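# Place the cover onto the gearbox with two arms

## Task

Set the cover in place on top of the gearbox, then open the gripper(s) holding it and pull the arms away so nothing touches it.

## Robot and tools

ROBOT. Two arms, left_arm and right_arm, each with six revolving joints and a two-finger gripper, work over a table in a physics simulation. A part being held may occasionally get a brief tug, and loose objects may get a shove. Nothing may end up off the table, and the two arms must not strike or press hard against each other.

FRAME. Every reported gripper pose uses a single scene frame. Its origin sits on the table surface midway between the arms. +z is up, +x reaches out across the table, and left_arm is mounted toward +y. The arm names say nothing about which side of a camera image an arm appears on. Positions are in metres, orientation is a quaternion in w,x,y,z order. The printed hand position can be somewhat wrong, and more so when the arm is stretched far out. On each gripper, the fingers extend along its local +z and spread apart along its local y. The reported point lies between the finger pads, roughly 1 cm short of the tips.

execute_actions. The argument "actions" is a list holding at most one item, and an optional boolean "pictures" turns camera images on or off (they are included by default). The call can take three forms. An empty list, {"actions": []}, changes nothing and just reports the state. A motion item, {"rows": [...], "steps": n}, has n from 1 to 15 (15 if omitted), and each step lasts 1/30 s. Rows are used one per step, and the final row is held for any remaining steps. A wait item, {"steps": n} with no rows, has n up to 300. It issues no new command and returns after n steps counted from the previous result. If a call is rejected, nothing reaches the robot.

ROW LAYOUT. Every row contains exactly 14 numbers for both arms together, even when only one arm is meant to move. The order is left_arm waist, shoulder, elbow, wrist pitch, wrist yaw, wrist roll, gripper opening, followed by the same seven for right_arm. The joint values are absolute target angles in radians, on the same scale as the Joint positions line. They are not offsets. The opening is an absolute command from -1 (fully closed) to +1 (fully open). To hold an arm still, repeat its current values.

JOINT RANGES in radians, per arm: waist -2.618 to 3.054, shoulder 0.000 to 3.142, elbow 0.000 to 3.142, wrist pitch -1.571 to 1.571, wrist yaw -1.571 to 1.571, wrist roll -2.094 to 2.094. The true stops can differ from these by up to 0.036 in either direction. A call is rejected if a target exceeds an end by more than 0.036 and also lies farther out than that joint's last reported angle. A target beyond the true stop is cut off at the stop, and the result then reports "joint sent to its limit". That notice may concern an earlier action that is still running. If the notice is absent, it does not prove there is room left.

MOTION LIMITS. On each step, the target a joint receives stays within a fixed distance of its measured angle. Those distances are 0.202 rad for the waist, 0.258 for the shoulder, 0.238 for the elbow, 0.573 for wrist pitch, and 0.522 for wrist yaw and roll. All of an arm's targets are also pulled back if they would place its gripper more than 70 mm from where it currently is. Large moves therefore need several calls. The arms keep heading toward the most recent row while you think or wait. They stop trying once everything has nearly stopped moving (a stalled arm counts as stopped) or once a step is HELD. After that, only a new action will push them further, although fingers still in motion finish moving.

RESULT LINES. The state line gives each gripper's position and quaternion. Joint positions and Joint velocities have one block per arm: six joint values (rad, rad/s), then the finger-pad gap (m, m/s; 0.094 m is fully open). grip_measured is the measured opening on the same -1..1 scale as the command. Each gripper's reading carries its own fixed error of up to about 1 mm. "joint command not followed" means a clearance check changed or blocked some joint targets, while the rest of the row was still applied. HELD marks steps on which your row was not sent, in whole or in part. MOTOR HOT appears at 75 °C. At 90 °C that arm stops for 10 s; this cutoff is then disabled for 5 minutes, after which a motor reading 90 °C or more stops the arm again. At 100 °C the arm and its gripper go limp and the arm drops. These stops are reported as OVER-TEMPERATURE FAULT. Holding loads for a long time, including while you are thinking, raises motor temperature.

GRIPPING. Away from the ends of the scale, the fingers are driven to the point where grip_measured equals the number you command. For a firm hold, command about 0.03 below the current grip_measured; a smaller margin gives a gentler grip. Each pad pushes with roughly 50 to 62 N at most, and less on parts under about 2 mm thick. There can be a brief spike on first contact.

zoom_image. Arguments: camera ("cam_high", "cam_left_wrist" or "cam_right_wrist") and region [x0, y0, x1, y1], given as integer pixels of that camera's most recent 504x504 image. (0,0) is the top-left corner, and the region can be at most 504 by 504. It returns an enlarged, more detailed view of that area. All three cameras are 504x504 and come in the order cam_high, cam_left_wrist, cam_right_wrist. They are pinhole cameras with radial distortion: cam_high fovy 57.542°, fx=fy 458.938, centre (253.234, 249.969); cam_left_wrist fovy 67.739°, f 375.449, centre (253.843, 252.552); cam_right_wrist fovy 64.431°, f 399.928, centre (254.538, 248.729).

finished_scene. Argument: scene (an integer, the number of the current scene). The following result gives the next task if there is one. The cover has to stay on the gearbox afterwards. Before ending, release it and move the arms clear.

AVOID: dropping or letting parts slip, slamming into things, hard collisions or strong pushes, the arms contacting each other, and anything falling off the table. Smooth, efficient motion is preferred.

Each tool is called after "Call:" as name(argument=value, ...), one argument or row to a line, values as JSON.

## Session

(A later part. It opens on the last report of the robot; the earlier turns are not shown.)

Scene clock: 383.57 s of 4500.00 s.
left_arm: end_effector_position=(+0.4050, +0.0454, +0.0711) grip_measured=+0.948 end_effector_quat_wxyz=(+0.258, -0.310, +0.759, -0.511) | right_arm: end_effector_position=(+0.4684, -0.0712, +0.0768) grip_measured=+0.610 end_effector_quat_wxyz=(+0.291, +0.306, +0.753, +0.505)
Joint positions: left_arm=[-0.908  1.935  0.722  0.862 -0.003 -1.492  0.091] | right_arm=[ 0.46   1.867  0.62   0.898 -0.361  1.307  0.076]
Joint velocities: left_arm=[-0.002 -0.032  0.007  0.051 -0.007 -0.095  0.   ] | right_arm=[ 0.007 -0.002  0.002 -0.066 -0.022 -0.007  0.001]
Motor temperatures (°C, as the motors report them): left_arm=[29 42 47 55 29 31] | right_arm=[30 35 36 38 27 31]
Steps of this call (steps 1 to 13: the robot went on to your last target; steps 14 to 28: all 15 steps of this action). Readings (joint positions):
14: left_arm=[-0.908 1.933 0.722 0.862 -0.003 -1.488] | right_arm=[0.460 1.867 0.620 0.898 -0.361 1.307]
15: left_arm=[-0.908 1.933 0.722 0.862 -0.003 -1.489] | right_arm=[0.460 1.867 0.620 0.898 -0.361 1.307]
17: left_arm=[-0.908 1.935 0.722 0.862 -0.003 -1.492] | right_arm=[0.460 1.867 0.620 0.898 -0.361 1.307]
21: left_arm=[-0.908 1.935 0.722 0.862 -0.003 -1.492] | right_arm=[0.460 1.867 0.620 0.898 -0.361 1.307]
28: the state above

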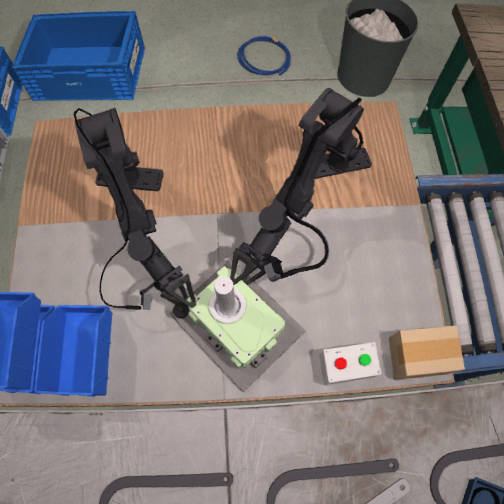

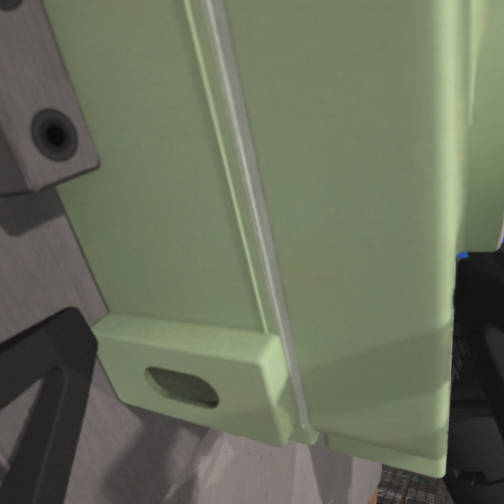

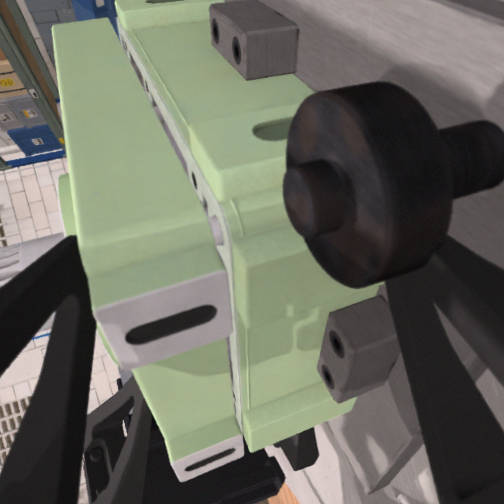

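Call:
execute_actions(
  actions=[
    {"rows":[[-0.91,1.8,0.55,0.95,0,-1.5,1,0.46,1.87,0.65,0.89,-0.36,1.29,0.45],[-0.91,1.75,0.48,0.95,0,-1.5,1,0.46,1.87,0.65,0.89,-0.36,1.29,0.45],[-0.91,1.7,0.45,0.95,0,-1.5,1,0.46,1.87,0.65,0.89,-0.36,1.29,0.45],[-0.91,1.7,0.45,0.95,0,-1.5,1,0.46,1.87,0.65,0.89,-0.36,1.29,0.45],[-0.91,1.7,0.45,0.95,0,-1.5,1,0.46,1.87,0.65,0.89,-0.36,1.29,0.45],[-0.91,1.7,0.45,0.95,0,-1.5,1,0.46,1.87,0.65,0.89,-0.36,1.29,0.45],[-0.87,1.45,0.55,0.6,0,0,1,0.46,1.87,0.65,0.89,-0.36,1.29,0.45]]},
  ],
  pictures=false,
)

Call:
execute_actions(
  actions=[
    {"rows":[[-0.87,1.53,0.75,0.4,0,0,1,0.46,1.87,0.65,0.89,-0.36,1.29,0.45]]},
  ],
  pictures=false,
)

Call:
execute_actions(
  actions=[
    {"rows":[[-0.87,1.7,0.95,0.38,0,0,1,0.46,1.87,0.65,0.89,-0.36,1.29,0.45],[-0.87,1.7,0.95,0.38,0,0,1,0.46,1.87,0.65,0.89,-0.36,1.29,0.45],[-0.87,1.7,0.95,0.38,0,0,1,0.46,1.87,0.65,0.89,-0.36,1.29,0.45],[-0.87,1.7,0.95,0.38,0,0,1,0.46,1.87,0.65,0.89,-0.36,1.29,0.45],[-0.87,1.8,1.07,0.33,0,0,1,0.46,1.87,0.65,0.89,-0.36,1.29,0.45],[-0.87,1.8,1.07,0.33,0,0,1,0.46,1.87,0.65,0.89,-0.36,1.29,0.45],[-0.87,1.8,1.07,0.33,0,0,1,0.46,1.87,0.65,0.89,-0.36,1.29,0.45],[-0.87,1.92,1.2,0.29,0,0,1,0.46,1.87,0.65,0.89,-0.36,1.29,0.45]]},
  ],
)

Scene clock: 385.93 s of 4500.00 s.
left_arm: end_effector_position=(+0.3668, +0.0945, +0.1725) grip_measured=+1.000 end_effector_quat_wxyz=(+0.493, +0.018, +0.778, -0.388) | right_arm: end_effector_position=(+0.4684, -0.0712, +0.0768) grip_measured=+0.610 end_effector_quat_wxyz=(+0.291, +0.306, +0.753, +0.505)
Joint positions: left_arm=[-0.879  1.444  0.541  0.688  0.002 -0.644  0.094] | right_arm=[ 0.46   1.867  0.62   0.898 -0.361  1.307  0.076]
Joint velocities: left_arm=[ 0.002  0.022 -0.007 -0.33   0.037  2.821  0.   ] | right_arm=[ 0.002  0.007 -0.012  0.037  0.007  0.007  0.   ]
Motor temperatures (°C, as the motors report them): left_arm=[29 42 47 55 29 31] | right_arm=[30 35 36 38 27 31]
Steps of this call (steps 1 to 15: the robot went on to your last target; steps 16 to 56: nothing new was sent; steps 57 to 71: all 15 steps of this action). Readings (joint positions):
57: left_arm=[-0.908 1.922 0.701 0.875 -0.003 -1.493] | right_arm=[0.460 1.867 0.620 0.898 -0.361 1.307]
58: left_arm=[-0.908 1.882 0.645 0.892 -0.002 -1.494] | right_arm=[0.460 1.867 0.620 0.898 -0.361 1.307]
60: left_arm=[-0.908 1.773 0.515 0.901 -0.002 -1.496] | right_arm=[0.460 1.867 0.620 0.898 -0.361 1.307]
64: left_arm=[-0.898 1.627 0.471 0.765 0.002 -1.327] | right_arm=[0.460 1.867 0.620 0.898 -0.361 1.307]
71: the state above

Scene clock: 386.43 s of 4500.00 s.
left_arm: end_effector_position=(+0.3860, +0.0788, +0.1543) grip_measured=+1.000 end_effector_quat_wxyz=(+0.524, +0.269, +0.784, -0.197) | right_arm: end_effector_position=(+0.4684, -0.0712, +0.0768) grip_measured=+0.610 end_effector_quat_wxyz=(+0.291, +0.306, +0.753, +0.505)
Joint positions: left_arm=[-0.879  1.532  0.726  0.423  0.002 -0.03   0.094] | right_arm=[ 0.46   1.867  0.62   0.898 -0.361  1.307  0.076]
Joint velocities: left_arm=[-0.002 -0.002 -0.002 -0.11  -0.066  0.081  0.   ] | right_arm=[-0.012 -0.022 -0.012 -0.081  0.022  0.007 -0.   ]
Motor temperatures (°C, as the motors report them): left_arm=[29 42 47 55 29 31] | right_arm=[30 35 36 38 27 31]
Steps of this call (steps 1 to 15: all 15 steps of this action). Readings (joint positions):
1: left_arm=[-0.879 1.452 0.566 0.638 0.002 -0.546] | right_arm=[0.460 1.867 0.620 0.898 -0.361 1.307]
2: left_arm=[-0.879 1.480 0.616 0.577 0.002 -0.448] | right_arm=[0.460 1.867 0.620 0.898 -0.361 1.307]
4: left_arm=[-0.879 1.526 0.697 0.520 0.002 -0.289] | right_arm=[0.460 1.867 0.620 0.898 -0.361 1.307]
8: left_arm=[-0.879 1.532 0.726 0.473 0.002 -0.121] | right_arm=[0.460 1.867 0.620 0.898 -0.361 1.307]
15: the state above

Scene clock: 386.93 s of 4500.00 s.
left_arm: end_effector_position=(+0.4654, +0.0134, +0.1340) grip_measured=+1.000 end_effector_quat_wxyz=(+0.502, +0.283, +0.797, -0.182) | right_arm: end_effector_position=(+0.4684, -0.0712, +0.0768) grip_measured=+0.610 end_effector_quat_wxyz=(+0.291, +0.306, +0.753, +0.505)
Joint positions: left_arm=[-0.879  1.929  1.171  0.314  0.002 -0.006  0.094] | right_arm=[ 0.46   1.867  0.62   0.898 -0.361  1.307  0.076]
Joint velocities: left_arm=[-0.002 -0.007 -0.002 -0.198 -0.007  0.007  0.   ] | right_arm=[ 0.012 -0.007 -0.002 -0.022 -0.007 -0.007 -0.   ]
Motor temperatures (°C, as the motors report them): left_arm=[29 42 47 55 29 31] | right_arm=[30 35 36 38 27 31]
Steps of this call (steps 1 to 15: all 15 steps of this action). Readings (joint positions):
1: left_arm=[-0.879 1.551 0.753 0.402 0.002 -0.025] | right_arm=[0.460 1.867 0.620 0.898 -0.361 1.307]
2: left_arm=[-0.879 1.599 0.811 0.389 0.002 -0.021] | right_arm=[0.460 1.867 0.620 0.898 -0.361 1.307]
4: left_arm=[-0.879 1.681 0.904 0.394 0.002 -0.016] | right_arm=[0.460 1.867 0.620 0.898 -0.361 1.307]
8: left_arm=[-0.879 1.805 1.053 0.358 0.002 -0.009] | right_arm=[0.460 1.867 0.620 0.898 -0.361 1.307]
15: the state above

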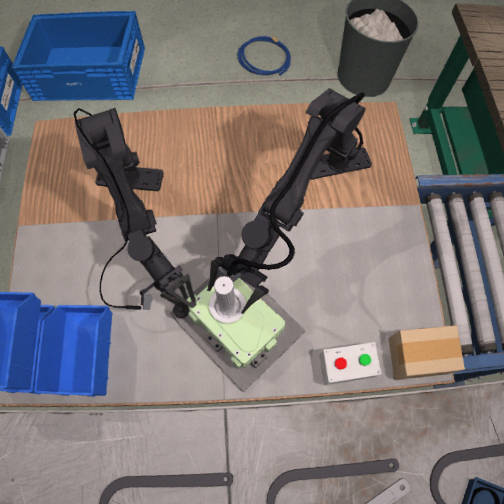

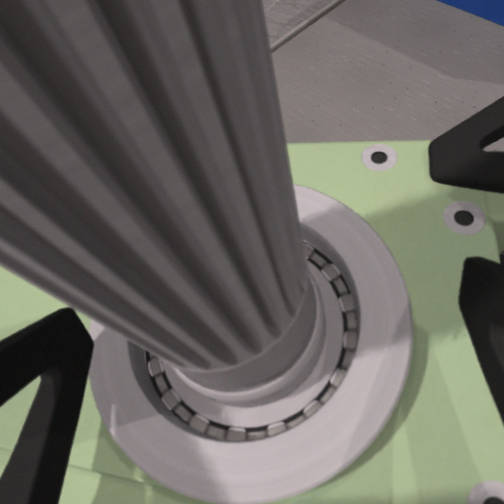

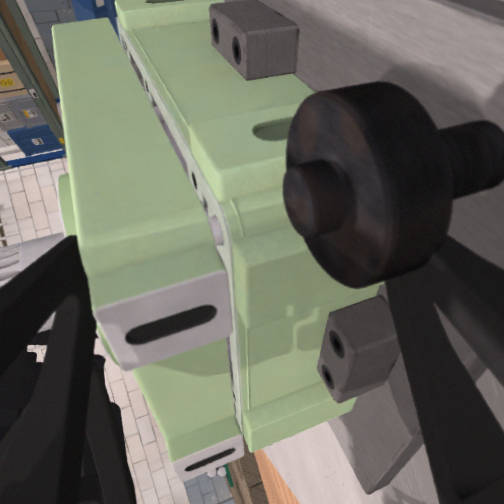

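Call:
execute_actions(
  actions=[
    {"rows":[[-0.855,1.95,1.2,0.26,0,0,1,0.46,1.87,0.65,0.89,-0.36,1.29,0.45],[-0.855,1.95,1.2,0.26,0,0,1,0.46,1.87,0.65,0.89,-0.36,1.29,0.45],[-0.855,1.95,1.2,0.26,0,0,1,0.46,1.87,0.65,0.89,-0.36,1.29,0.45],[-0.855,1.95,1.2,0.26,0,0,1,0.46,1.87,0.65,0.89,-0.36,1.29,0.45],[-0.855,1.95,1.2,0.26,0,0,1,0.46,1.87,0.65,0.89,-0.36,1.29,0.45],[-0.855,1.95,1.2,0.26,0,0,1,0.46,1.87,0.65,0.89,-0.36,1.29,0.45],[-0.855,1.95,1.2,0.26,0,0,1,0.46,1.87,0.65,0.89,-0.36,1.29,0.45],[-0.865,1.95,1.2,0.26,0,0,0.7,0.46,1.87,0.65,0.89,-0.36,1.29,0.45]]},
  ],
  pictures=false,
)

Call:
execute_actions(
  actions=[
    {"rows":[[-0.865,1.84,1.03,0.28,0,0,0.7,0.46,1.87,0.65,0.89,-0.36,1.29,0.45]],"steps":10},
  ],
)

Call:
execute_actions(
  actions=[
    {"rows":[[-0.865,2.05,1.31,0.1,0,0,0.7,0.46,1.87,0.65,0.89,-0.36,1.29,0.45]],"steps":10},
  ],
  pictures=false,
)

Call:
execute_actions(
  actions=[
    {"rows":[[-0.76,1.95,1.18,0.26,0.3,0,0.7,0.46,1.87,0.65,0.89,-0.36,1.29,0.45]],"steps":10},
  ],
  pictures=false,
)

Call:
execute_actions(
  actions=[
    {"rows":[[-0.97,1.95,1.18,0.26,-0.3,0,0.7,0.46,1.87,0.65,0.89,-0.36,1.29,0.45]],"steps":10},
  ],
)

Scene clock: 388.80 s of 4500.00 s.
left_arm: end_effector_position=(+0.4686, +0.0201, +0.1241) grip_measured=+0.804 end_effector_quat_wxyz=(+0.492, +0.285, +0.804, -0.172) | right_arm: end_effector_position=(+0.4684, -0.0712, +0.0768) grip_measured=+0.610 end_effector_quat_wxyz=(+0.291, +0.306, +0.753, +0.505)
Joint positions: left_arm=[-0.866  1.94   1.172  0.294  0.     0.004  0.085] | right_arm=[ 0.46   1.867  0.62   0.898 -0.361  1.307  0.076]
Joint velocities: left_arm=[ 0.002  0.007 -0.002 -0.037 -0.007  0.066 -0.001] | right_arm=[ 0.007 -0.012 -0.002 -0.037 -0.037 -0.037  0.001]
Motor temperatures (°C, as the motors report them): left_arm=[29 42 46 55 29 31] | right_arm=[30 35 36 38 27 31]
Steps of this call (steps 1 to 15: the robot went on to your last target; steps 16 to 41: nothing new was sent; steps 42 to 56: all 15 steps of this action). Readings (joint positions):
42: left_arm=[-0.877 1.930 1.171 0.304 0.002 -0.005] | right_arm=[0.460 1.867 0.620 0.898 -0.361 1.307]
43: left_arm=[-0.876 1.931 1.171 0.304 0.002 -0.003] | right_arm=[0.460 1.867 0.620 0.898 -0.361 1.307]
45: left_arm=[-0.871 1.933 1.171 0.299 0.002 -0.002] | right_arm=[0.460 1.867 0.620 0.898 -0.361 1.307]
49: left_arm=[-0.865 1.940 1.172 0.294 0.002 0.000] | right_arm=[0.460 1.867 0.620 0.898 -0.361 1.307]
56: the state above

Scene clock: 389.13 s of 4500.00 s.
left_arm: end_effector_position=(+0.4664, +0.0218, +0.1255) grip_measured=+0.804 end_effector_quat_wxyz=(+0.517, +0.280, +0.788, -0.180) | right_arm: end_effector_position=(+0.4678, -0.0706, +0.0768) grip_measured=+0.607 end_effector_quat_wxyz=(+0.289, +0.305, +0.753, +0.506)
Joint positions: left_arm=[-0.866  1.936  1.105  0.42   0.     0.006  0.085] | right_arm=[ 0.46   1.867  0.62   0.897 -0.365  1.307  0.075]
Joint velocities: left_arm=[ 0.012 -0.007 -0.002 -0.037 -0.007 -0.022 -0.001] | right_arm=[-0.027 -0.017 -0.017 -0.037  0.066 -0.007 -0.   ]
Motor temperatures (°C, as the motors report them): left_arm=[29 43 46 55 29 31] | right_arm=[30 35 36 38 27 31]
Steps of this call (steps 1 to 10: all 10 steps of this action). Readings (joint positions):
1: left_arm=[-0.866 1.934 1.156 0.310 0.001 0.004] | right_arm=[0.460 1.867 0.620 0.898 -0.361 1.307]
2: left_arm=[-0.866 1.934 1.135 0.353 -0.000 0.005] | right_arm=[0.460 1.867 0.620 0.898 -0.361 1.307]
4: left_arm=[-0.866 1.934 1.114 0.397 0.000 0.006] | right_arm=[0.460 1.867 0.620 0.897 -0.364 1.307]
8: left_arm=[-0.866 1.936 1.105 0.418 0.000 0.006] | right_arm=[0.460 1.867 0.620 0.897 -0.365 1.307]
10: the state above

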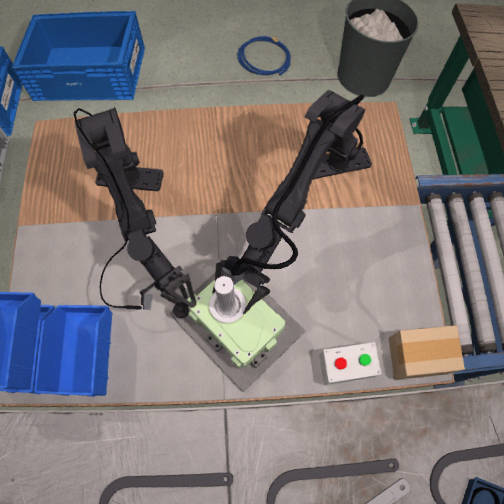

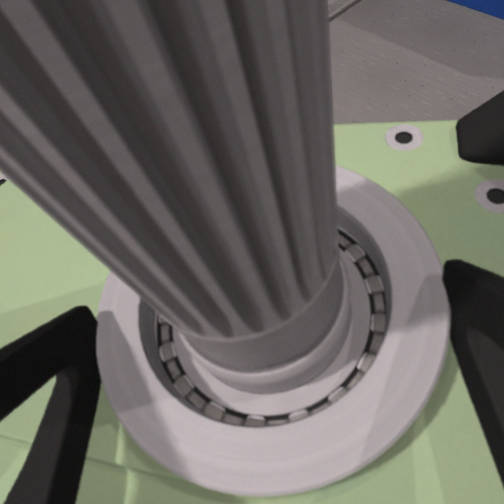

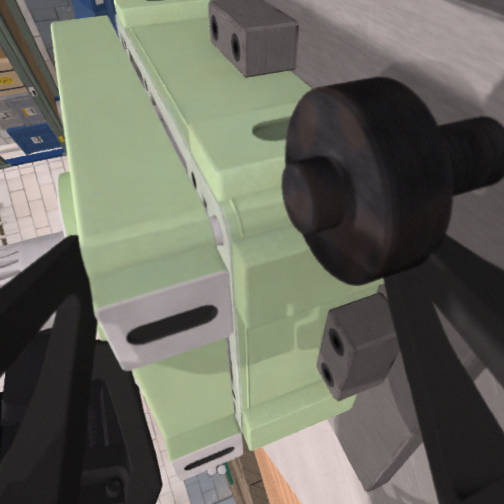

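Scene clock: 389.47 s of 4500.00 s.
left_arm: end_effector_position=(+0.4709, +0.0173, +0.1247) grip_measured=+0.804 end_effector_quat_wxyz=(+0.475, +0.296, +0.814, -0.158) | right_arm: end_effector_position=(+0.4684, -0.0718, +0.0765) grip_measured=+0.578 end_effector_quat_wxyz=(+0.282, +0.318, +0.748, +0.510)
Joint positions: left_arm=[-0.87   1.951  1.238  0.191 -0.009  0.023  0.085] | right_arm=[ 0.458  1.867  0.62   0.896 -0.362  1.338  0.074]
Joint velocities: left_arm=[-0.017 -0.002  0.022 -0.066 -0.066 -0.007  0.001] | right_arm=[ 0.002  0.007  0.002 -0.051 -0.081 -0.007  0.   ]
Motor temperatures (°C, as the motors report them): left_arm=[29 43 46 54 29 31] | right_arm=[30 35 36 38 27 31]
Steps of this call (steps 1 to 10: all 10 steps of this action). Readings (joint positions):
1: left_arm=[-0.866 1.952 1.136 0.387 0.000 0.010] | right_arm=[0.460 1.867 0.620 0.895 -0.364 1.307]
2: left_arm=[-0.866 1.952 1.179 0.299 0.002 0.010] | right_arm=[0.459 1.867 0.620 0.895 -0.363 1.314]
4: left_arm=[-0.867 1.949 1.213 0.234 -0.001 0.015] | right_arm=[0.458 1.867 0.620 0.895 -0.362 1.330]
8: left_arm=[-0.868 1.951 1.234 0.199 -0.003 0.019] | right_arm=[0.458 1.867 0.620 0.896 -0.362 1.339]
10: the state above

Scene clock: 389.80 s of 4500.00 s.
left_arm: end_effector_position=(+0.4685, +0.0236, +0.1250) grip_measured=+0.787 end_effector_quat_wxyz=(+0.471, +0.324, +0.794, -0.208) | right_arm: end_effector_position=(+0.4672, -0.0703, +0.0764) grip_measured=+0.576 end_effector_quat_wxyz=(+0.283, +0.308, +0.752, +0.509)
Joint positions: left_arm=[-0.809  1.937  1.189  0.252  0.162  0.058  0.084] | right_arm=[ 0.458  1.867  0.62   0.895 -0.373  1.319  0.074]
Joint velocities: left_arm=[ 0.134  0.007 -0.002 -0.066  0.462  0.007 -0.003] | right_arm=[-0.007 -0.027 -0.002  0.022  0.095  0.007 -0.001]
Motor temperatures (°C, as the motors report them): left_arm=[29 43 46 54 29 31] | right_arm=[30 35 36 38 27 31]
Steps of this call (steps 1 to 10: all 10 steps of this action). Readings (joint positions):
1: left_arm=[-0.861 1.946 1.227 0.203 0.013 0.029] | right_arm=[0.458 1.867 0.620 0.896 -0.363 1.337]
2: left_arm=[-0.848 1.941 1.205 0.227 0.049 0.044] | right_arm=[0.458 1.867 0.620 0.896 -0.366 1.326]
4: left_arm=[-0.832 1.939 1.191 0.250 0.095 0.052] | right_arm=[0.458 1.867 0.620 0.895 -0.372 1.319]
8: left_arm=[-0.818 1.939 1.189 0.254 0.135 0.057] | right_arm=[0.458 1.867 0.620 0.895 -0.373 1.319]
10: the state above

Scene clock: 390.13 s of 4500.00 s.
left_arm: end_effector_position=(+0.4543, +0.0082, +0.1258) grip_measured=+0.702 end_effector_quat_wxyz=(+0.507, +0.278, +0.810, -0.102) | right_arm: end_effector_position=(+0.4678, -0.0711, +0.0763) grip_measured=+0.571 end_effector_quat_wxyz=(+0.283, +0.313, +0.750, +0.509)
Joint positions: left_arm=[-0.971  1.937  1.189  0.251 -0.223  0.013  0.08 ] | right_arm=[ 0.458  1.867  0.62   0.895 -0.367  1.327  0.074]
Joint velocities: left_arm=[-0.178  0.129 -0.017  0.315 -0.403 -0.139 -0.001] | right_arm=[ 0.002 -0.002 -0.002 -0.007  0.051 -0.007 -0.001]
Motor temperatures (°C, as the motors report them): left_arm=[29 43 46 54 29 31] | right_arm=[30 35 36 38 27 31]
Steps of this call (steps 1 to 10: all 10 steps of this action). Readings (joint positions):
1: left_arm=[-0.828 1.936 1.189 0.250 0.123 0.055] | right_arm=[0.458 1.867 0.620 0.895 -0.373 1.319]
2: left_arm=[-0.858 1.934 1.189 0.246 0.039 0.040] | right_arm=[0.458 1.867 0.620 0.895 -0.370 1.325]
4: left_arm=[-0.892 1.934 1.189 0.246 -0.061 0.023] | right_arm=[0.458 1.867 0.620 0.895 -0.367 1.327]
8: left_arm=[-0.953 1.929 1.189 0.249 -0.192 0.016] | right_arm=[0.458 1.867 0.620 0.895 -0.367 1.327]
10: the state above

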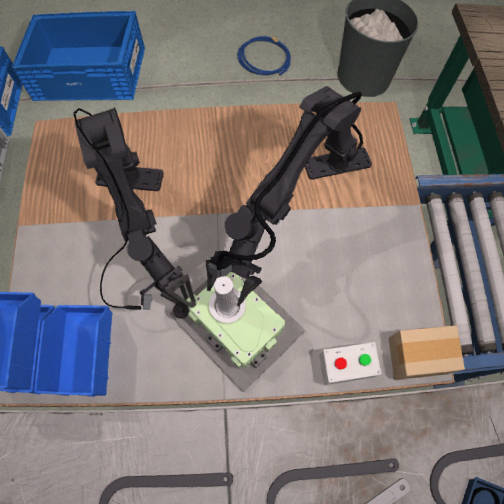

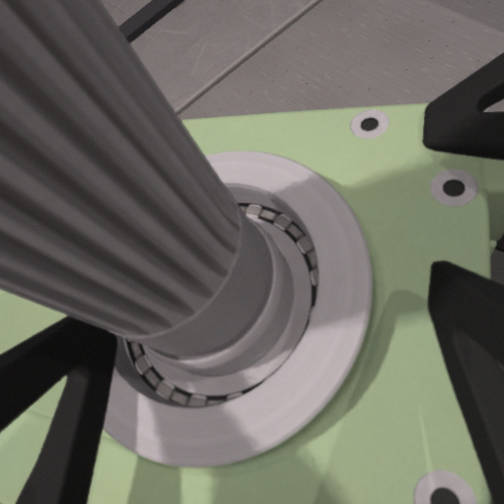

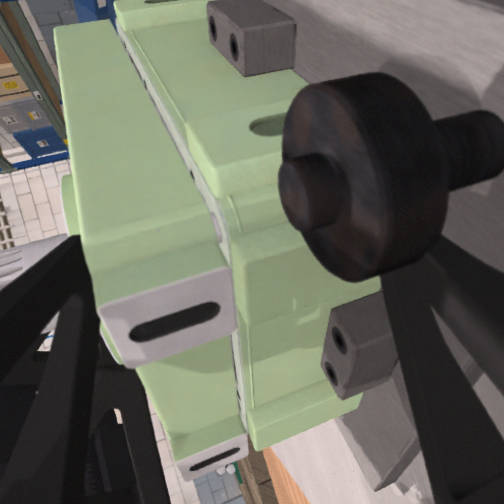

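Call:
execute_actions(
  actions=[
    {"rows":[[-0.865,1.9,1.2,0.3,0,0,1,0.46,1.87,0.65,0.89,-0.36,1.31,0.4]]},
  ],
  pictures=false,
)

Call:
execute_actions(
  actions=[
    {"rows":[[-0.865,1.96,1.2,0.26,0,0,1,0.46,1.87,0.65,0.89,-0.36,1.31,0.4]],"steps":12},
  ],
)

Call:
execute_actions(
  actions=[
    {"rows":[[-0.865,1.96,1.2,0.26,0,0,0.7,0.46,1.87,0.65,0.89,-0.36,1.31,0.4]],"steps":8},
  ],
  pictures=false,
)

Call:
execute_actions(
  actions=[
    {"rows":[[-0.865,2.06,1.31,0.1,0,0,0.7,0.46,1.87,0.65,0.89,-0.36,1.31,0.4]],"steps":10},
  ],
  pictures=false,
)

Call:
execute_actions(
  actions=[
    {"rows":[[-0.865,1.86,1.05,0.3,0,0,0.7,0.46,1.87,0.65,0.89,-0.36,1.31,0.4]],"steps":8},
  ],
  pictures=false,
)

Call:
execute_actions(
  actions=[
    {"rows":[[-0.865,2.06,1.31,0.1,0,0,0.7,0.46,1.87,0.65,0.89,-0.36,1.31,0.4]],"steps":10},
  ],
)

Scene clock: 392.10 s of 4500.00 s.
left_arm: end_effector_position=(+0.4685, +0.0171, +0.1353) grip_measured=+1.000 end_effector_quat_wxyz=(+0.499, +0.285, +0.801, -0.169) | right_arm: end_effector_position=(+0.4678, -0.0711, +0.0763) grip_measured=+0.571 end_effector_quat_wxyz=(+0.283, +0.313, +0.750, +0.509)
Joint positions: left_arm=[-0.875  1.926  1.189  0.276 -0.015  0.008  0.094] | right_arm=[ 0.458  1.867  0.62   0.895 -0.367  1.328  0.074]
Joint velocities: left_arm=[-0.012 -0.002  0.002 -0.11  -0.022 -0.007  0.   ] | right_arm=[-0.012 -0.007  0.002 -0.022  0.007 -0.007 -0.   ]
Motor temperatures (°C, as the motors report them): left_arm=[29 43 46 54 29 31] | right_arm=[30 35 36 38 27 31]
Steps of this call (steps 1 to 30: the robot went on to your last target; steps 31 to 44: nothing new was sent; steps 45 to 59: all 15 steps of this action). Readings (joint positions):
45: left_arm=[-0.963 1.939 1.189 0.260 -0.246 0.007] | right_arm=[0.458 1.867 0.620 0.895 -0.367 1.328]
46: left_arm=[-0.946 1.937 1.189 0.262 -0.190 0.007] | right_arm=[0.458 1.867 0.620 0.895 -0.367 1.328]
48: left_arm=[-0.901 1.932 1.189 0.267 -0.119 0.007] | right_arm=[0.458 1.867 0.620 0.895 -0.367 1.328]
52: left_arm=[-0.878 1.929 1.189 0.271 -0.037 0.008] | right_arm=[0.458 1.867 0.620 0.895 -0.367 1.328]
59: the state above

Scene clock: 392.50 s of 4500.00 s.
left_arm: end_effector_position=(+0.4677, +0.0169, +0.1263) grip_measured=+1.000 end_effector_quat_wxyz=(+0.490, +0.287, +0.806, -0.168) | right_arm: end_effector_position=(+0.4678, -0.0711, +0.0763) grip_measured=+0.571 end_effector_quat_wxyz=(+0.283, +0.313, +0.750, +0.509)
Joint positions: left_arm=[-0.875  1.94   1.189  0.271 -0.011  0.006  0.094] | right_arm=[ 0.458  1.867  0.62   0.895 -0.367  1.328  0.074]
Joint velocities: left_arm=[ 0.007 -0.007 -0.002  0.022  0.007 -0.051  0.   ] | right_arm=[ 0.007  0.007  0.007  0.022  0.022  0.007 -0.002]
Motor temperatures (°C, as the motors report them): left_arm=[29 43 46 54 29 31] | right_arm=[30 35 36 38 27 31]
Steps of this call (steps 1 to 12: all 12 steps of this action). Readings (joint positions):
1: left_arm=[-0.875 1.929 1.189 0.276 -0.013 0.008] | right_arm=[0.458 1.867 0.620 0.895 -0.367 1.328]
2: left_arm=[-0.875 1.932 1.189 0.277 -0.012 0.008] | right_arm=[0.458 1.867 0.620 0.895 -0.367 1.328]
4: left_arm=[-0.875 1.940 1.189 0.275 -0.011 0.007] | right_arm=[0.458 1.867 0.620 0.895 -0.367 1.328]
8: left_arm=[-0.875 1.940 1.189 0.271 -0.011 0.006] | right_arm=[0.458 1.867 0.620 0.895 -0.367 1.328]
12: the state above

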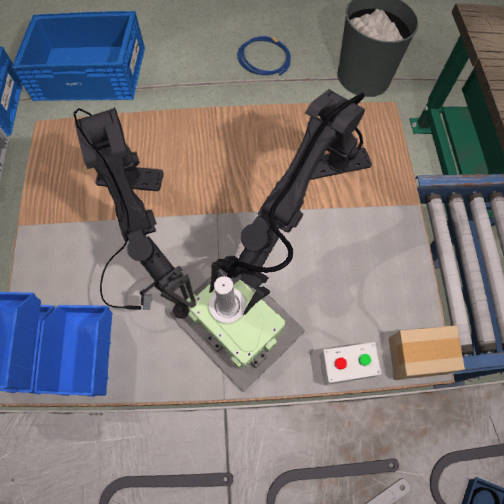

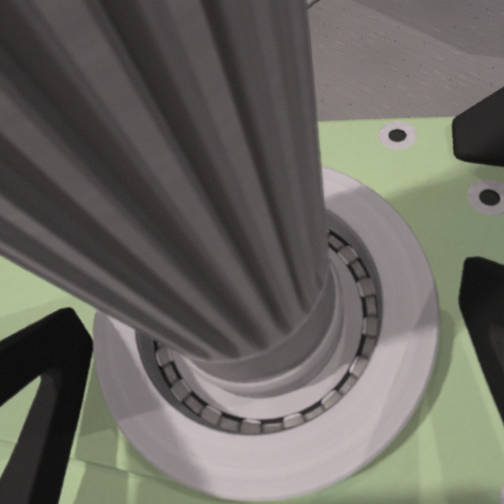

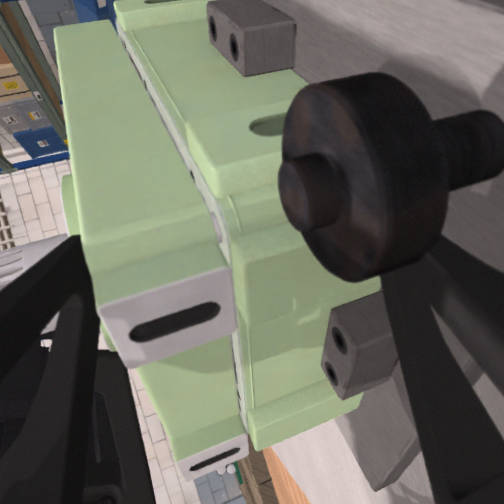

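Scene clock: 392.77 s of 4500.00 s.
left_arm: end_effector_position=(+0.4689, +0.0183, +0.1264) grip_measured=+0.792 end_effector_quat_wxyz=(+0.491, +0.286, +0.806, -0.166) | right_arm: end_effector_position=(+0.4678, -0.0711, +0.0763) grip_measured=+0.571 end_effector_quat_wxyz=(+0.283, +0.313, +0.750, +0.509)
Joint positions: left_arm=[-0.873  1.94   1.189  0.271 -0.014  0.008  0.084] | right_arm=[ 0.458  1.867  0.62   0.895 -0.367  1.328  0.074]
Joint velocities: left_arm=[-0.007  0.007 -0.017  0.066  0.037  0.037 -0.001] | right_arm=[ 0.007 -0.007 -0.002  0.022  0.007  0.007 -0.   ]
Motor temperatures (°C, as the motors report them): left_arm=[29 43 46 54 29 31] | right_arm=[30 35 36 38 27 31]
Steps of this call (steps 1 to 8: all 8 steps of this action). Readings (joint positions):
1: left_arm=[-0.875 1.940 1.189 0.271 -0.014 0.007] | right_arm=[0.458 1.867 0.620 0.895 -0.367 1.328]
2: left_arm=[-0.873 1.940 1.189 0.272 -0.014 0.008] | right_arm=[0.458 1.867 0.620 0.895 -0.367 1.328]
4: left_arm=[-0.873 1.940 1.189 0.271 -0.014 0.008] | right_arm=[0.458 1.867 0.620 0.895 -0.367 1.328]
8: the state above

Scene clock: 393.10 s of 4500.00 s.
left_arm: end_effector_position=(+0.4710, +0.0168, +0.1263) grip_measured=+0.792 end_effector_quat_wxyz=(+0.479, +0.293, +0.813, -0.158) | right_arm: end_effector_position=(+0.4683, -0.0717, +0.0765) grip_measured=+0.571 end_effector_quat_wxyz=(+0.278, +0.322, +0.746, +0.512)
Joint positions: left_arm=[-0.874  1.95   1.234  0.201 -0.017  0.018  0.084] | right_arm=[ 0.457  1.867  0.62   0.896 -0.364  1.35   0.074]
Joint velocities: left_arm=[ 0.002  0.012  0.002 -0.051 -0.037 -0.037 -0.   ] | right_arm=[-0.012 -0.002 -0.002 -0.125 -0.081  0.007 -0.   ]
Motor temperatures (°C, as the motors report them): left_arm=[29 43 46 54 29 31] | right_arm=[30 35 36 38 27 31]
Steps of this call (steps 1 to 10: all 10 steps of this action). Readings (joint positions):
1: left_arm=[-0.873 1.947 1.198 0.260 -0.014 0.009] | right_arm=[0.458 1.867 0.620 0.895 -0.366 1.330]
2: left_arm=[-0.873 1.948 1.213 0.236 -0.015 0.013] | right_arm=[0.458 1.867 0.620 0.895 -0.365 1.338]
4: left_arm=[-0.874 1.949 1.228 0.211 -0.017 0.018] | right_arm=[0.458 1.867 0.620 0.895 -0.364 1.347]
8: left_arm=[-0.874 1.950 1.234 0.201 -0.017 0.018] | right_arm=[0.457 1.867 0.620 0.896 -0.364 1.350]
10: the state above

Scene clock: 393.37 s of 4500.00 s.
left_arm: end_effector_position=(+0.4666, +0.0209, +0.1270) grip_measured=+0.792 end_effector_quat_wxyz=(+0.518, +0.281, +0.789, -0.175) | right_arm: end_effector_position=(+0.4672, -0.0701, +0.0766) grip_measured=+0.562 end_effector_quat_wxyz=(+0.279, +0.315, +0.749, +0.512)
Joint positions: left_arm=[-0.871  1.934  1.113  0.407 -0.011  0.012  0.084] | right_arm=[ 0.458  1.867  0.62   0.895 -0.373  1.337  0.073]
Joint velocities: left_arm=[-0.007 -0.007 -0.032  0.081  0.007  0.007 -0.   ] | right_arm=[-0.022 -0.007 -0.002  0.007  0.007  0.037  0.001]
Motor temperatures (°C, as the motors report them): left_arm=[29 43 46 54 29 31] | right_arm=[30 35 36 38 27 31]
Steps of this call (steps 1 to 8: all 8 steps of this action). Readings (joint positions):
1: left_arm=[-0.874 1.937 1.207 0.228 -0.017 0.016] | right_arm=[0.457 1.867 0.620 0.896 -0.365 1.347]
2: left_arm=[-0.872 1.932 1.163 0.297 -0.014 0.012] | right_arm=[0.458 1.867 0.620 0.896 -0.371 1.337]
4: left_arm=[-0.871 1.932 1.128 0.373 -0.011 0.012] | right_arm=[0.458 1.867 0.620 0.895 -0.373 1.337]
8: the state above

Scene clock: 393.70 s of 4500.00 s.
left_arm: end_effector_position=(+0.4713, +0.0171, +0.1261) grip_measured=+0.792 end_effector_quat_wxyz=(+0.478, +0.294, +0.813, -0.158) | right_arm: end_effector_position=(+0.4677, -0.0709, +0.0765) grip_measured=+0.562 end_effector_quat_wxyz=(+0.273, +0.326, +0.744, +0.515)
Joint positions: left_arm=[-0.871  1.95   1.236  0.199 -0.013  0.02   0.084] | right_arm=[ 0.458  1.867  0.62   0.895 -0.369  1.364  0.073]
Joint velocities: left_arm=[-0.012 -0.007  0.022  0.051  0.022 -0.037  0.   ] | right_arm=[ 0.002 -0.017 -0.022 -0.007  0.007 -0.022 -0.001]
Motor temperatures (°C, as the motors report them): left_arm=[29 43 46 54 29 31] | right_arm=[30 35 36 38 27 31]
Steps of this call (steps 1 to 10: all 10 steps of this action). Readings (joint positions):
1: left_arm=[-0.871 1.951 1.143 0.377 -0.011 0.012] | right_arm=[0.458 1.867 0.620 0.895 -0.373 1.337]
2: left_arm=[-0.871 1.950 1.183 0.294 -0.009 0.014] | right_arm=[0.458 1.867 0.620 0.895 -0.371 1.342]
4: left_arm=[-0.871 1.948 1.216 0.230 -0.012 0.018] | right_arm=[0.458 1.867 0.620 0.895 -0.370 1.352]
8: left_arm=[-0.871 1.950 1.234 0.202 -0.012 0.020] | right_arm=[0.458 1.867 0.620 0.895 -0.369 1.363]
10: the state above

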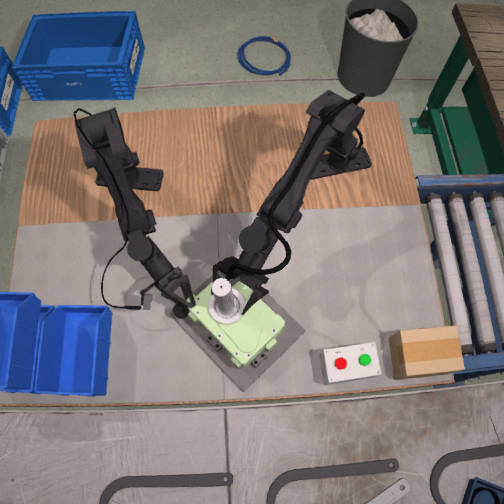

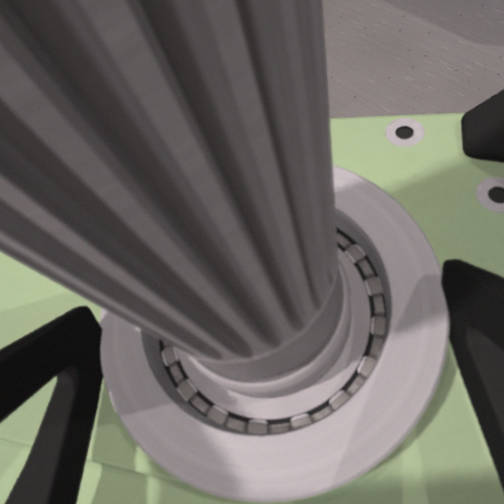

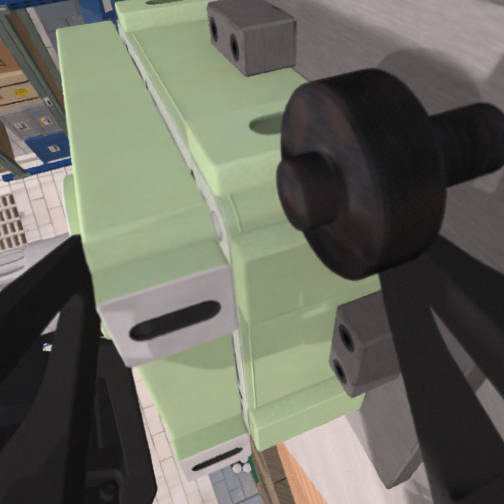

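Call:
execute_actions(
  actions=[
    {"rows":[[-0.865,1.86,1.05,0.3,0,0.4,0.7,0.46,1.87,0.65,0.89,-0.36,1.33,0.4],[-0.865,1.86,1.05,0.3,0,0.4,0.7,0.46,1.87,0.65,0.89,-0.36,1.33,0.4],[-0.865,1.86,1.05,0.3,0,0.4,0.7,0.46,1.87,0.65,0.89,-0.36,1.33,0.4],[-0.865,1.86,1.05,0.3,0,0.4,0.7,0.46,1.87,0.65,0.89,-0.36,1.33,0.4],[-0.865,2.06,1.31,0.1,0,0.4,0.7,0.46,1.87,0.65,0.89,-0.36,1.33,0.4],[-0.865,2.06,1.31,0.1,0,0.4,0.7,0.46,1.87,0.65,0.89,-0.36,1.33,0.4],[-0.865,2.06,1.31,0.1,0,0.4,0.7,0.46,1.87,0.65,0.89,-0.36,1.33,0.4],[-0.865,2.06,1.31,0.1,0,0.4,0.7,0.46,1.87,0.65,0.89,-0.36,1.33,0.4],[-0.865,1.86,1.05,0.3,0,-0.4,0.7,0.46,1.87,0.65,0.89,-0.36,1.33,0.4],[-0.865,1.86,1.05,0.3,0,-0.4,0.7,0.46,1.87,0.65,0.89,-0.36,1.33,0.4],[-0.865,1.86,1.05,0.3,0,-0.4,0.7,0.46,1.87,0.65,0.89,-0.36,1.33,0.4],[-0.865,1.86,1.05,0.3,0,-0.4,0.7,0.46,1.87,0.65,0.89,-0.36,1.33,0.4],[-0.865,2.06,1.31,0.1,0,-0.4,0.7,0.46,1.87,0.65,0.89,-0.36,1.33,0.4]]},
  ],
  pictures=false,
)

Call:
execute_actions(
  actions=[
    {"rows":[[-0.865,1.97,1.18,0.27,0,0,0.7,0.46,1.87,0.65,0.89,-0.36,1.33,0.4]],"steps":10},
  ],
)

Call:
zoom_image(
  camera="cam_right_wrist",
  region=[90,0,330,480],
)

Scene clock: 396.00 s of 4500.00 s.
left_arm: end_effector_position=(+0.4701, +0.0098, +0.1388) grip_measured=+0.702 end_effector_quat_wxyz=(+0.475, +0.208, +0.824, -0.230) | right_arm: end_effector_position=(+0.4671, -0.0704, +0.0766) grip_measured=+0.549 end_effector_quat_wxyz=(+0.268, +0.328, +0.743, +0.517)
Joint positions: left_arm=[-0.875  1.94   1.222  0.259  0.012 -0.197  0.08 ] | right_arm=[ 0.456  1.866  0.62   0.894 -0.377  1.374  0.073]
Joint velocities: left_arm=[-0.105  0.232  0.54  -0.3   -0.081 -0.549 -0.   ] | right_arm=[-0.051 -0.007 -0.012  0.051  0.256  0.476 -0.001]
Motor temperatures (°C, as the motors report them): left_arm=[29 42 46 53 29 31] | right_arm=[30 35 36 38 27 31]
Steps of this call (steps 1 to 15: the robot went on to your last target; steps 16 to 54: nothing new was sent; steps 55 to 69: all 15 steps of this action). Readings (joint positions):
55: left_arm=[-0.871 1.937 1.209 0.225 -0.010 0.049] | right_arm=[0.458 1.867 0.620 0.895 -0.370 1.363]
56: left_arm=[-0.871 1.929 1.162 0.292 -0.009 0.064] | right_arm=[0.458 1.867 0.620 0.895 -0.379 1.352]
58: left_arm=[-0.873 1.907 1.111 0.344 0.002 0.171] | right_arm=[0.458 1.867 0.620 0.894 -0.382 1.352]
62: left_arm=[-0.874 2.002 1.279 0.255 0.021 0.296] | right_arm=[0.458 1.867 0.620 0.894 -0.382 1.352]
69: the state above

Scene clock: 396.33 s of 4500.00 s.
left_arm: end_effector_position=(+0.4717, +0.0217, +0.1327) grip_measured=+0.702 end_effector_quat_wxyz=(+0.494, +0.262, +0.809, -0.179) | right_arm: end_effector_position=(+0.4679, -0.0707, +0.0768) grip_measured=+0.546 end_effector_quat_wxyz=(+0.275, +0.321, +0.747, +0.514)
Joint positions: left_arm=[-0.864  1.929  1.185  0.281 -0.013 -0.041  0.08 ] | right_arm=[ 0.457  1.866  0.622  0.893 -0.372  1.352  0.073]
Joint velocities: left_arm=[ 0.027 -0.002 -0.002  0.066 -0.066  0.183  0.   ] | right_arm=[ 0.022  0.012  0.002  0.022 -0.081 -0.037 -0.   ]
Motor temperatures (°C, as the motors report them): left_arm=[29 42 46 53 29 31] | right_arm=[30 35 36 38 27 31]
Steps of this call (steps 1 to 10: all 10 steps of this action). Readings (joint positions):
1: left_arm=[-0.877 1.938 1.221 0.260 0.006 -0.178] | right_arm=[0.456 1.866 0.622 0.895 -0.370 1.375]
2: left_arm=[-0.874 1.933 1.206 0.272 0.000 -0.146] | right_arm=[0.456 1.866 0.622 0.894 -0.370 1.366]
4: left_arm=[-0.868 1.926 1.188 0.278 -0.004 -0.098] | right_arm=[0.457 1.866 0.622 0.893 -0.372 1.352]
8: left_arm=[-0.866 1.929 1.185 0.281 -0.011 -0.052] | right_arm=[0.457 1.866 0.622 0.893 -0.372 1.352]
10: the state above

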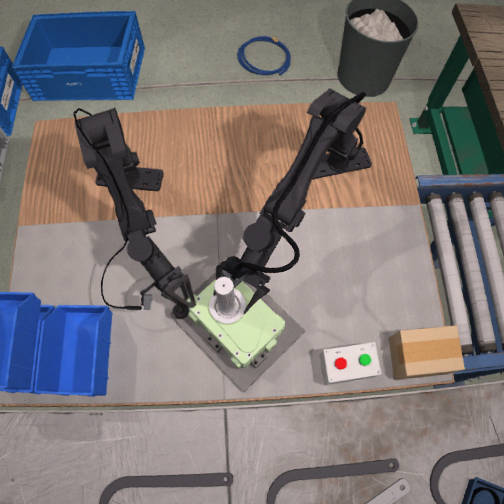

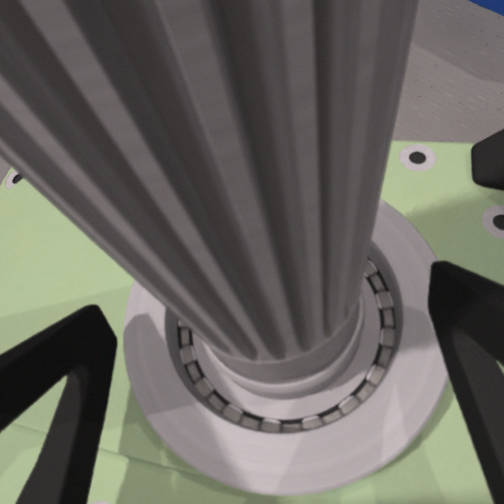

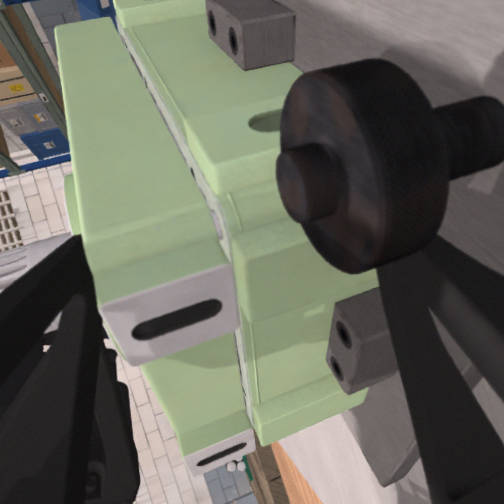

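Region (90, 0, 330, 480) of cam_right_wrist's 504x504 image, scaled by 1.050, with more detail than that image has.

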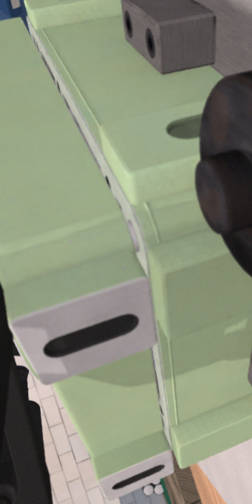

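Call:
execute_actions(
  actions=[
    {"rows":[[-0.87,1.95,1.25,0.27,0,0,0.7,0.46,1.87,0.65,0.89,-0.36,1.35,0.4],[-0.87,1.95,1.25,0.27,0,0,0.7,0.46,1.87,0.65,0.89,-0.36,1.35,0.4],[-0.87,1.95,1.25,0.27,0,0,0.7,0.46,1.87,0.65,0.89,-0.36,1.35,0.4],[-0.87,1.95,1.25,0.27,0,0,0.7,0.46,1.87,0.65,0.89,-0.36,1.35,0.4],[-0.87,1.95,1.25,0.27,0,0,0.7,0.46,1.87,0.65,0.89,-0.36,1.35,0.4],[-0.87,1.95,1.25,0.27,0,0,0.3,0.46,1.87,0.65,0.89,-0.36,1.35,0.4],[-0.87,1.95,1.25,0.27,0,0,0.1,0.46,1.87,0.65,0.89,-0.36,1.35,0.4],[-0.87,1.95,1.25,0.27,0,0,-0.1,0.46,1.87,0.65,0.89,-0.36,1.35,0.4],[-0.87,1.95,1.25,0.27,0,0,-0.35,0.46,1.87,0.65,0.89,-0.36,1.35,0.4]]},
  ],
  pictures=false,
)

Call:
execute_actions(
  actions=[
    {"rows":[[-0.87,1.87,1.11,0.3,0,0,-0.35,0.46,1.87,0.65,0.89,-0.36,1.35,0.4]],"steps":8},
  ],
  pictures=false,
)

Call:
execute_actions(
  actions=[
    {"rows":[[-0.87,2.07,1.36,0.15,0,0,-0.35,0.46,1.87,0.65,0.89,-0.36,1.35,0.4]],"steps":8},
  ],
  pictures=false,
)

Call:
execute_actions(
  actions=[
    {"rows":[[-0.8,1.97,1.23,0.25,0,0,-0.35,0.46,1.87,0.65,0.89,-0.36,1.35,0.4]],"steps":8},
  ],
  pictures=false,
)

Call:
execute_actions(
  actions=[
    {"rows":[[-0.94,1.97,1.23,0.25,0,0,-0.35,0.46,1.87,0.65,0.89,-0.36,1.35,0.4]],"steps":8},
  ],
)

Scene clock: 399.30 s of 4500.00 s.
left_arm: end_effector_position=(+0.4700, +0.0191, +0.1339) grip_measured=-0.218 end_effector_quat_wxyz=(+0.492, +0.275, +0.807, -0.176) | right_arm: end_effector_position=(+0.4679, -0.0707, +0.0768) grip_measured=+0.546 end_effector_quat_wxyz=(+0.275, +0.321, +0.747, +0.514)
Joint positions: left_arm=[-0.867  1.928  1.194  0.263 -0.004 -0.017  0.037] | right_arm=[ 0.457  1.866  0.622  0.893 -0.372  1.353  0.073]
Joint velocities: left_arm=[ 0.007  0.002 -0.002  0.037 -0.022  0.037 -0.   ] | right_arm=[-0.012 -0.007 -0.002 -0.081  0.007 -0.007 -0.   ]
Motor temperatures (°C, as the motors report them): left_arm=[29 42 46 53 29 31] | right_arm=[30 35 36 38 27 31]
Steps of this call (steps 1 to 30: the robot went on to your last target; steps 31 to 74: nothing new was sent; steps 75 to 89: all 15 steps of this action). Readings (joint positions):
75: left_arm=[-0.863 1.929 1.186 0.280 -0.018 -0.023] | right_arm=[0.457 1.866 0.622 0.893 -0.372 1.353]
76: left_arm=[-0.863 1.929 1.187 0.278 -0.018 -0.023] | right_arm=[0.457 1.866 0.622 0.893 -0.372 1.353]
78: left_arm=[-0.863 1.929 1.188 0.277 -0.018 -0.023] | right_arm=[0.457 1.866 0.622 0.893 -0.372 1.353]
82: left_arm=[-0.863 1.929 1.188 0.276 -0.013 -0.025] | right_arm=[0.457 1.866 0.622 0.893 -0.372 1.353]
89: the state above

Scene clock: 399.57 s of 4500.00 s.
left_arm: end_effector_position=(+0.4687, +0.0201, +0.1350) grip_measured=-0.218 end_effector_quat_wxyz=(+0.509, +0.274, +0.796, -0.181) | right_arm: end_effector_position=(+0.4679, -0.0707, +0.0768) grip_measured=+0.546 end_effector_quat_wxyz=(+0.275, +0.321, +0.747, +0.514)
Joint positions: left_arm=[-0.867  1.923  1.151  0.343 -0.004 -0.012  0.037] | right_arm=[ 0.457  1.866  0.622  0.893 -0.372  1.353  0.073]
Joint velocities: left_arm=[-0.017 -0.012 -0.017 -0.007  0.007  0.007  0.001] | right_arm=[-0.002  0.007 -0.002  0.007  0.022  0.051 -0.   ]
Motor temperatures (°C, as the motors report them): left_arm=[29 42 46 53 29 31] | right_arm=[30 35 36 38 27 31]
Steps of this call (steps 1 to 8: all 8 steps of this action). Readings (joint positions):
1: left_arm=[-0.867 1.923 1.184 0.273 -0.004 -0.016] | right_arm=[0.457 1.866 0.622 0.893 -0.372 1.353]
2: left_arm=[-0.867 1.923 1.171 0.300 -0.004 -0.014] | right_arm=[0.457 1.866 0.622 0.893 -0.372 1.353]
4: left_arm=[-0.867 1.923 1.157 0.329 -0.004 -0.013] | right_arm=[0.457 1.866 0.622 0.893 -0.372 1.353]
8: the state above

Scene clock: 399.83 s of 4500.00 s.
left_arm: end_effector_position=(+0.4729, +0.0159, +0.1352) grip_measured=-0.218 end_effector_quat_wxyz=(+0.477, +0.285, +0.814, -0.168) | right_arm: end_effector_position=(+0.4686, -0.0718, +0.0768) grip_measured=+0.545 end_effector_quat_wxyz=(+0.269, +0.335, +0.740, +0.516)
Joint positions: left_arm=[-0.868  1.941  1.258  0.174 -0.003 -0.003  0.037] | right_arm=[ 0.457  1.866  0.622  0.893 -0.365  1.385  0.073]
Joint velocities: left_arm=[ 0.007 -0.007 -0.012 -0.022 -0.022 -0.007  0.   ] | right_arm=[-0.012 -0.017  0.002 -0.037 -0.066 -0.037 -0.001]
Motor temperatures (°C, as the motors report them): left_arm=[29 42 46 53 29 31] | right_arm=[30 35 36 38 27 31]
Steps of this call (steps 1 to 8: all 8 steps of this action). Readings (joint positions):
1: left_arm=[-0.867 1.937 1.178 0.314 -0.004 -0.011] | right_arm=[0.457 1.866 0.622 0.893 -0.372 1.353]
2: left_arm=[-0.867 1.937 1.215 0.242 -0.003 -0.009] | right_arm=[0.457 1.866 0.622 0.893 -0.370 1.361]
4: left_arm=[-0.868 1.941 1.255 0.180 -0.003 -0.004] | right_arm=[0.457 1.866 0.622 0.893 -0.366 1.384]
8: the state above

Scene clock: 400.10 s of 4500.00 s.
left_arm: end_effector_position=(+0.4719, +0.0198, +0.1342) grip_measured=-0.218 end_effector_quat_wxyz=(+0.483, +0.300, +0.802, -0.185) | right_arm: end_effector_position=(+0.4683, -0.0713, +0.0768) grip_measured=+0.545 end_effector_quat_wxyz=(+0.273, +0.327, +0.744, +0.515)
Joint positions: left_arm=[-0.843  1.932  1.215  0.233  0.063  0.025  0.037] | right_arm=[ 0.457  1.866  0.622  0.893 -0.369  1.366  0.073]
Joint velocities: left_arm=[0.032 0.012 0.002 0.022 0.037 0.007 0.   ] | right_arm=[-0.012 -0.002 -0.017  0.007 -0.037 -0.022 -0.   ]
Motor temperatures (°C, as the motors report them): left_arm=[29 42 46 53 29 31] | right_arm=[30 35 36 38 27 31]
Steps of this call (steps 1 to 8: all 8 steps of this action). Readings (joint positions):
1: left_arm=[-0.863 1.937 1.248 0.184 0.001 -0.003] | right_arm=[0.457 1.866 0.622 0.893 -0.365 1.385]
2: left_arm=[-0.859 1.935 1.238 0.199 0.015 0.003] | right_arm=[0.457 1.866 0.622 0.893 -0.365 1.380]
4: left_arm=[-0.850 1.933 1.223 0.222 0.040 0.014] | right_arm=[0.457 1.866 0.622 0.893 -0.367 1.371]
8: the state above

Scene clock: 400.37 s of 4500.00 s.
left_arm: end_effector_position=(+0.4692, +0.0162, +0.1344) grip_measured=-0.218 end_effector_quat_wxyz=(+0.491, +0.261, +0.815, -0.163) | right_arm: end_effector_position=(+0.4683, -0.0712, +0.0768) grip_measured=+0.545 end_effector_quat_wxyz=(+0.273, +0.327, +0.744, +0.515)
Joint positions: left_arm=[-0.891  1.932  1.215  0.234 -0.062 -0.043  0.037] | right_arm=[ 0.457  1.866  0.622  0.893 -0.369  1.365  0.073]
Joint velocities: left_arm=[-0.037  0.002 -0.002 -0.051 -0.125 -0.095 -0.   ] | right_arm=[-0.007 -0.022  0.002  0.022 -0.022 -0.051  0.   ]
Motor temperatures (°C, as the motors report them): left_arm=[29 42 46 53 29 31] | right_arm=[30 35 36 38 27 31]
Steps of this call (steps 1 to 8: all 8 steps of this action). Readings (joint positions):
1: left_arm=[-0.852 1.932 1.215 0.233 0.057 0.021] | right_arm=[0.457 1.866 0.622 0.893 -0.369 1.366]
2: left_arm=[-0.860 1.932 1.215 0.233 0.031 0.007] | right_arm=[0.457 1.866 0.622 0.893 -0.369 1.366]
4: left_arm=[-0.876 1.932 1.215 0.233 -0.018 -0.018] | right_arm=[0.457 1.866 0.622 0.893 -0.369 1.366]
8: the state above

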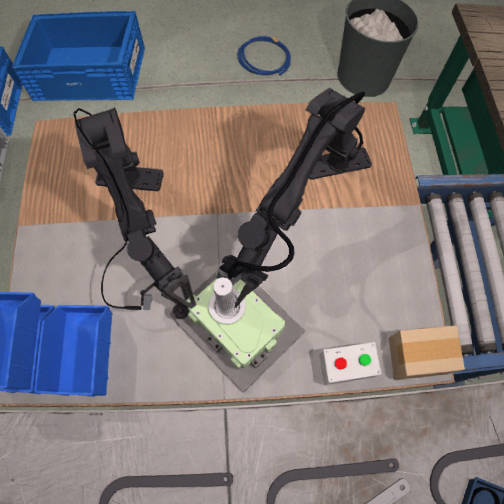

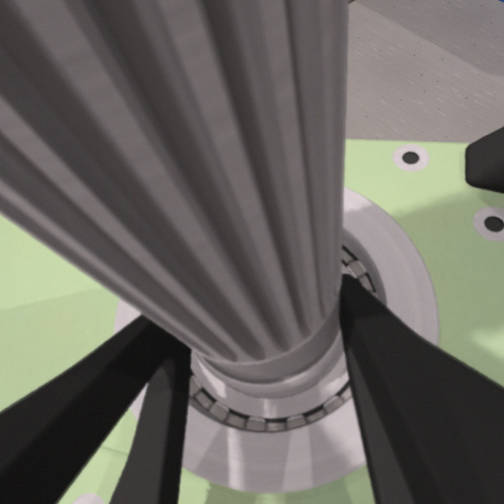

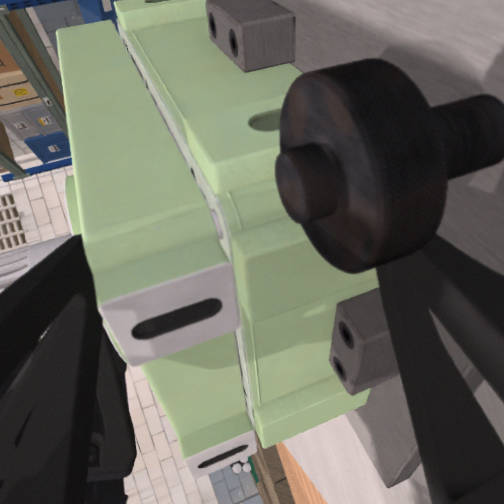

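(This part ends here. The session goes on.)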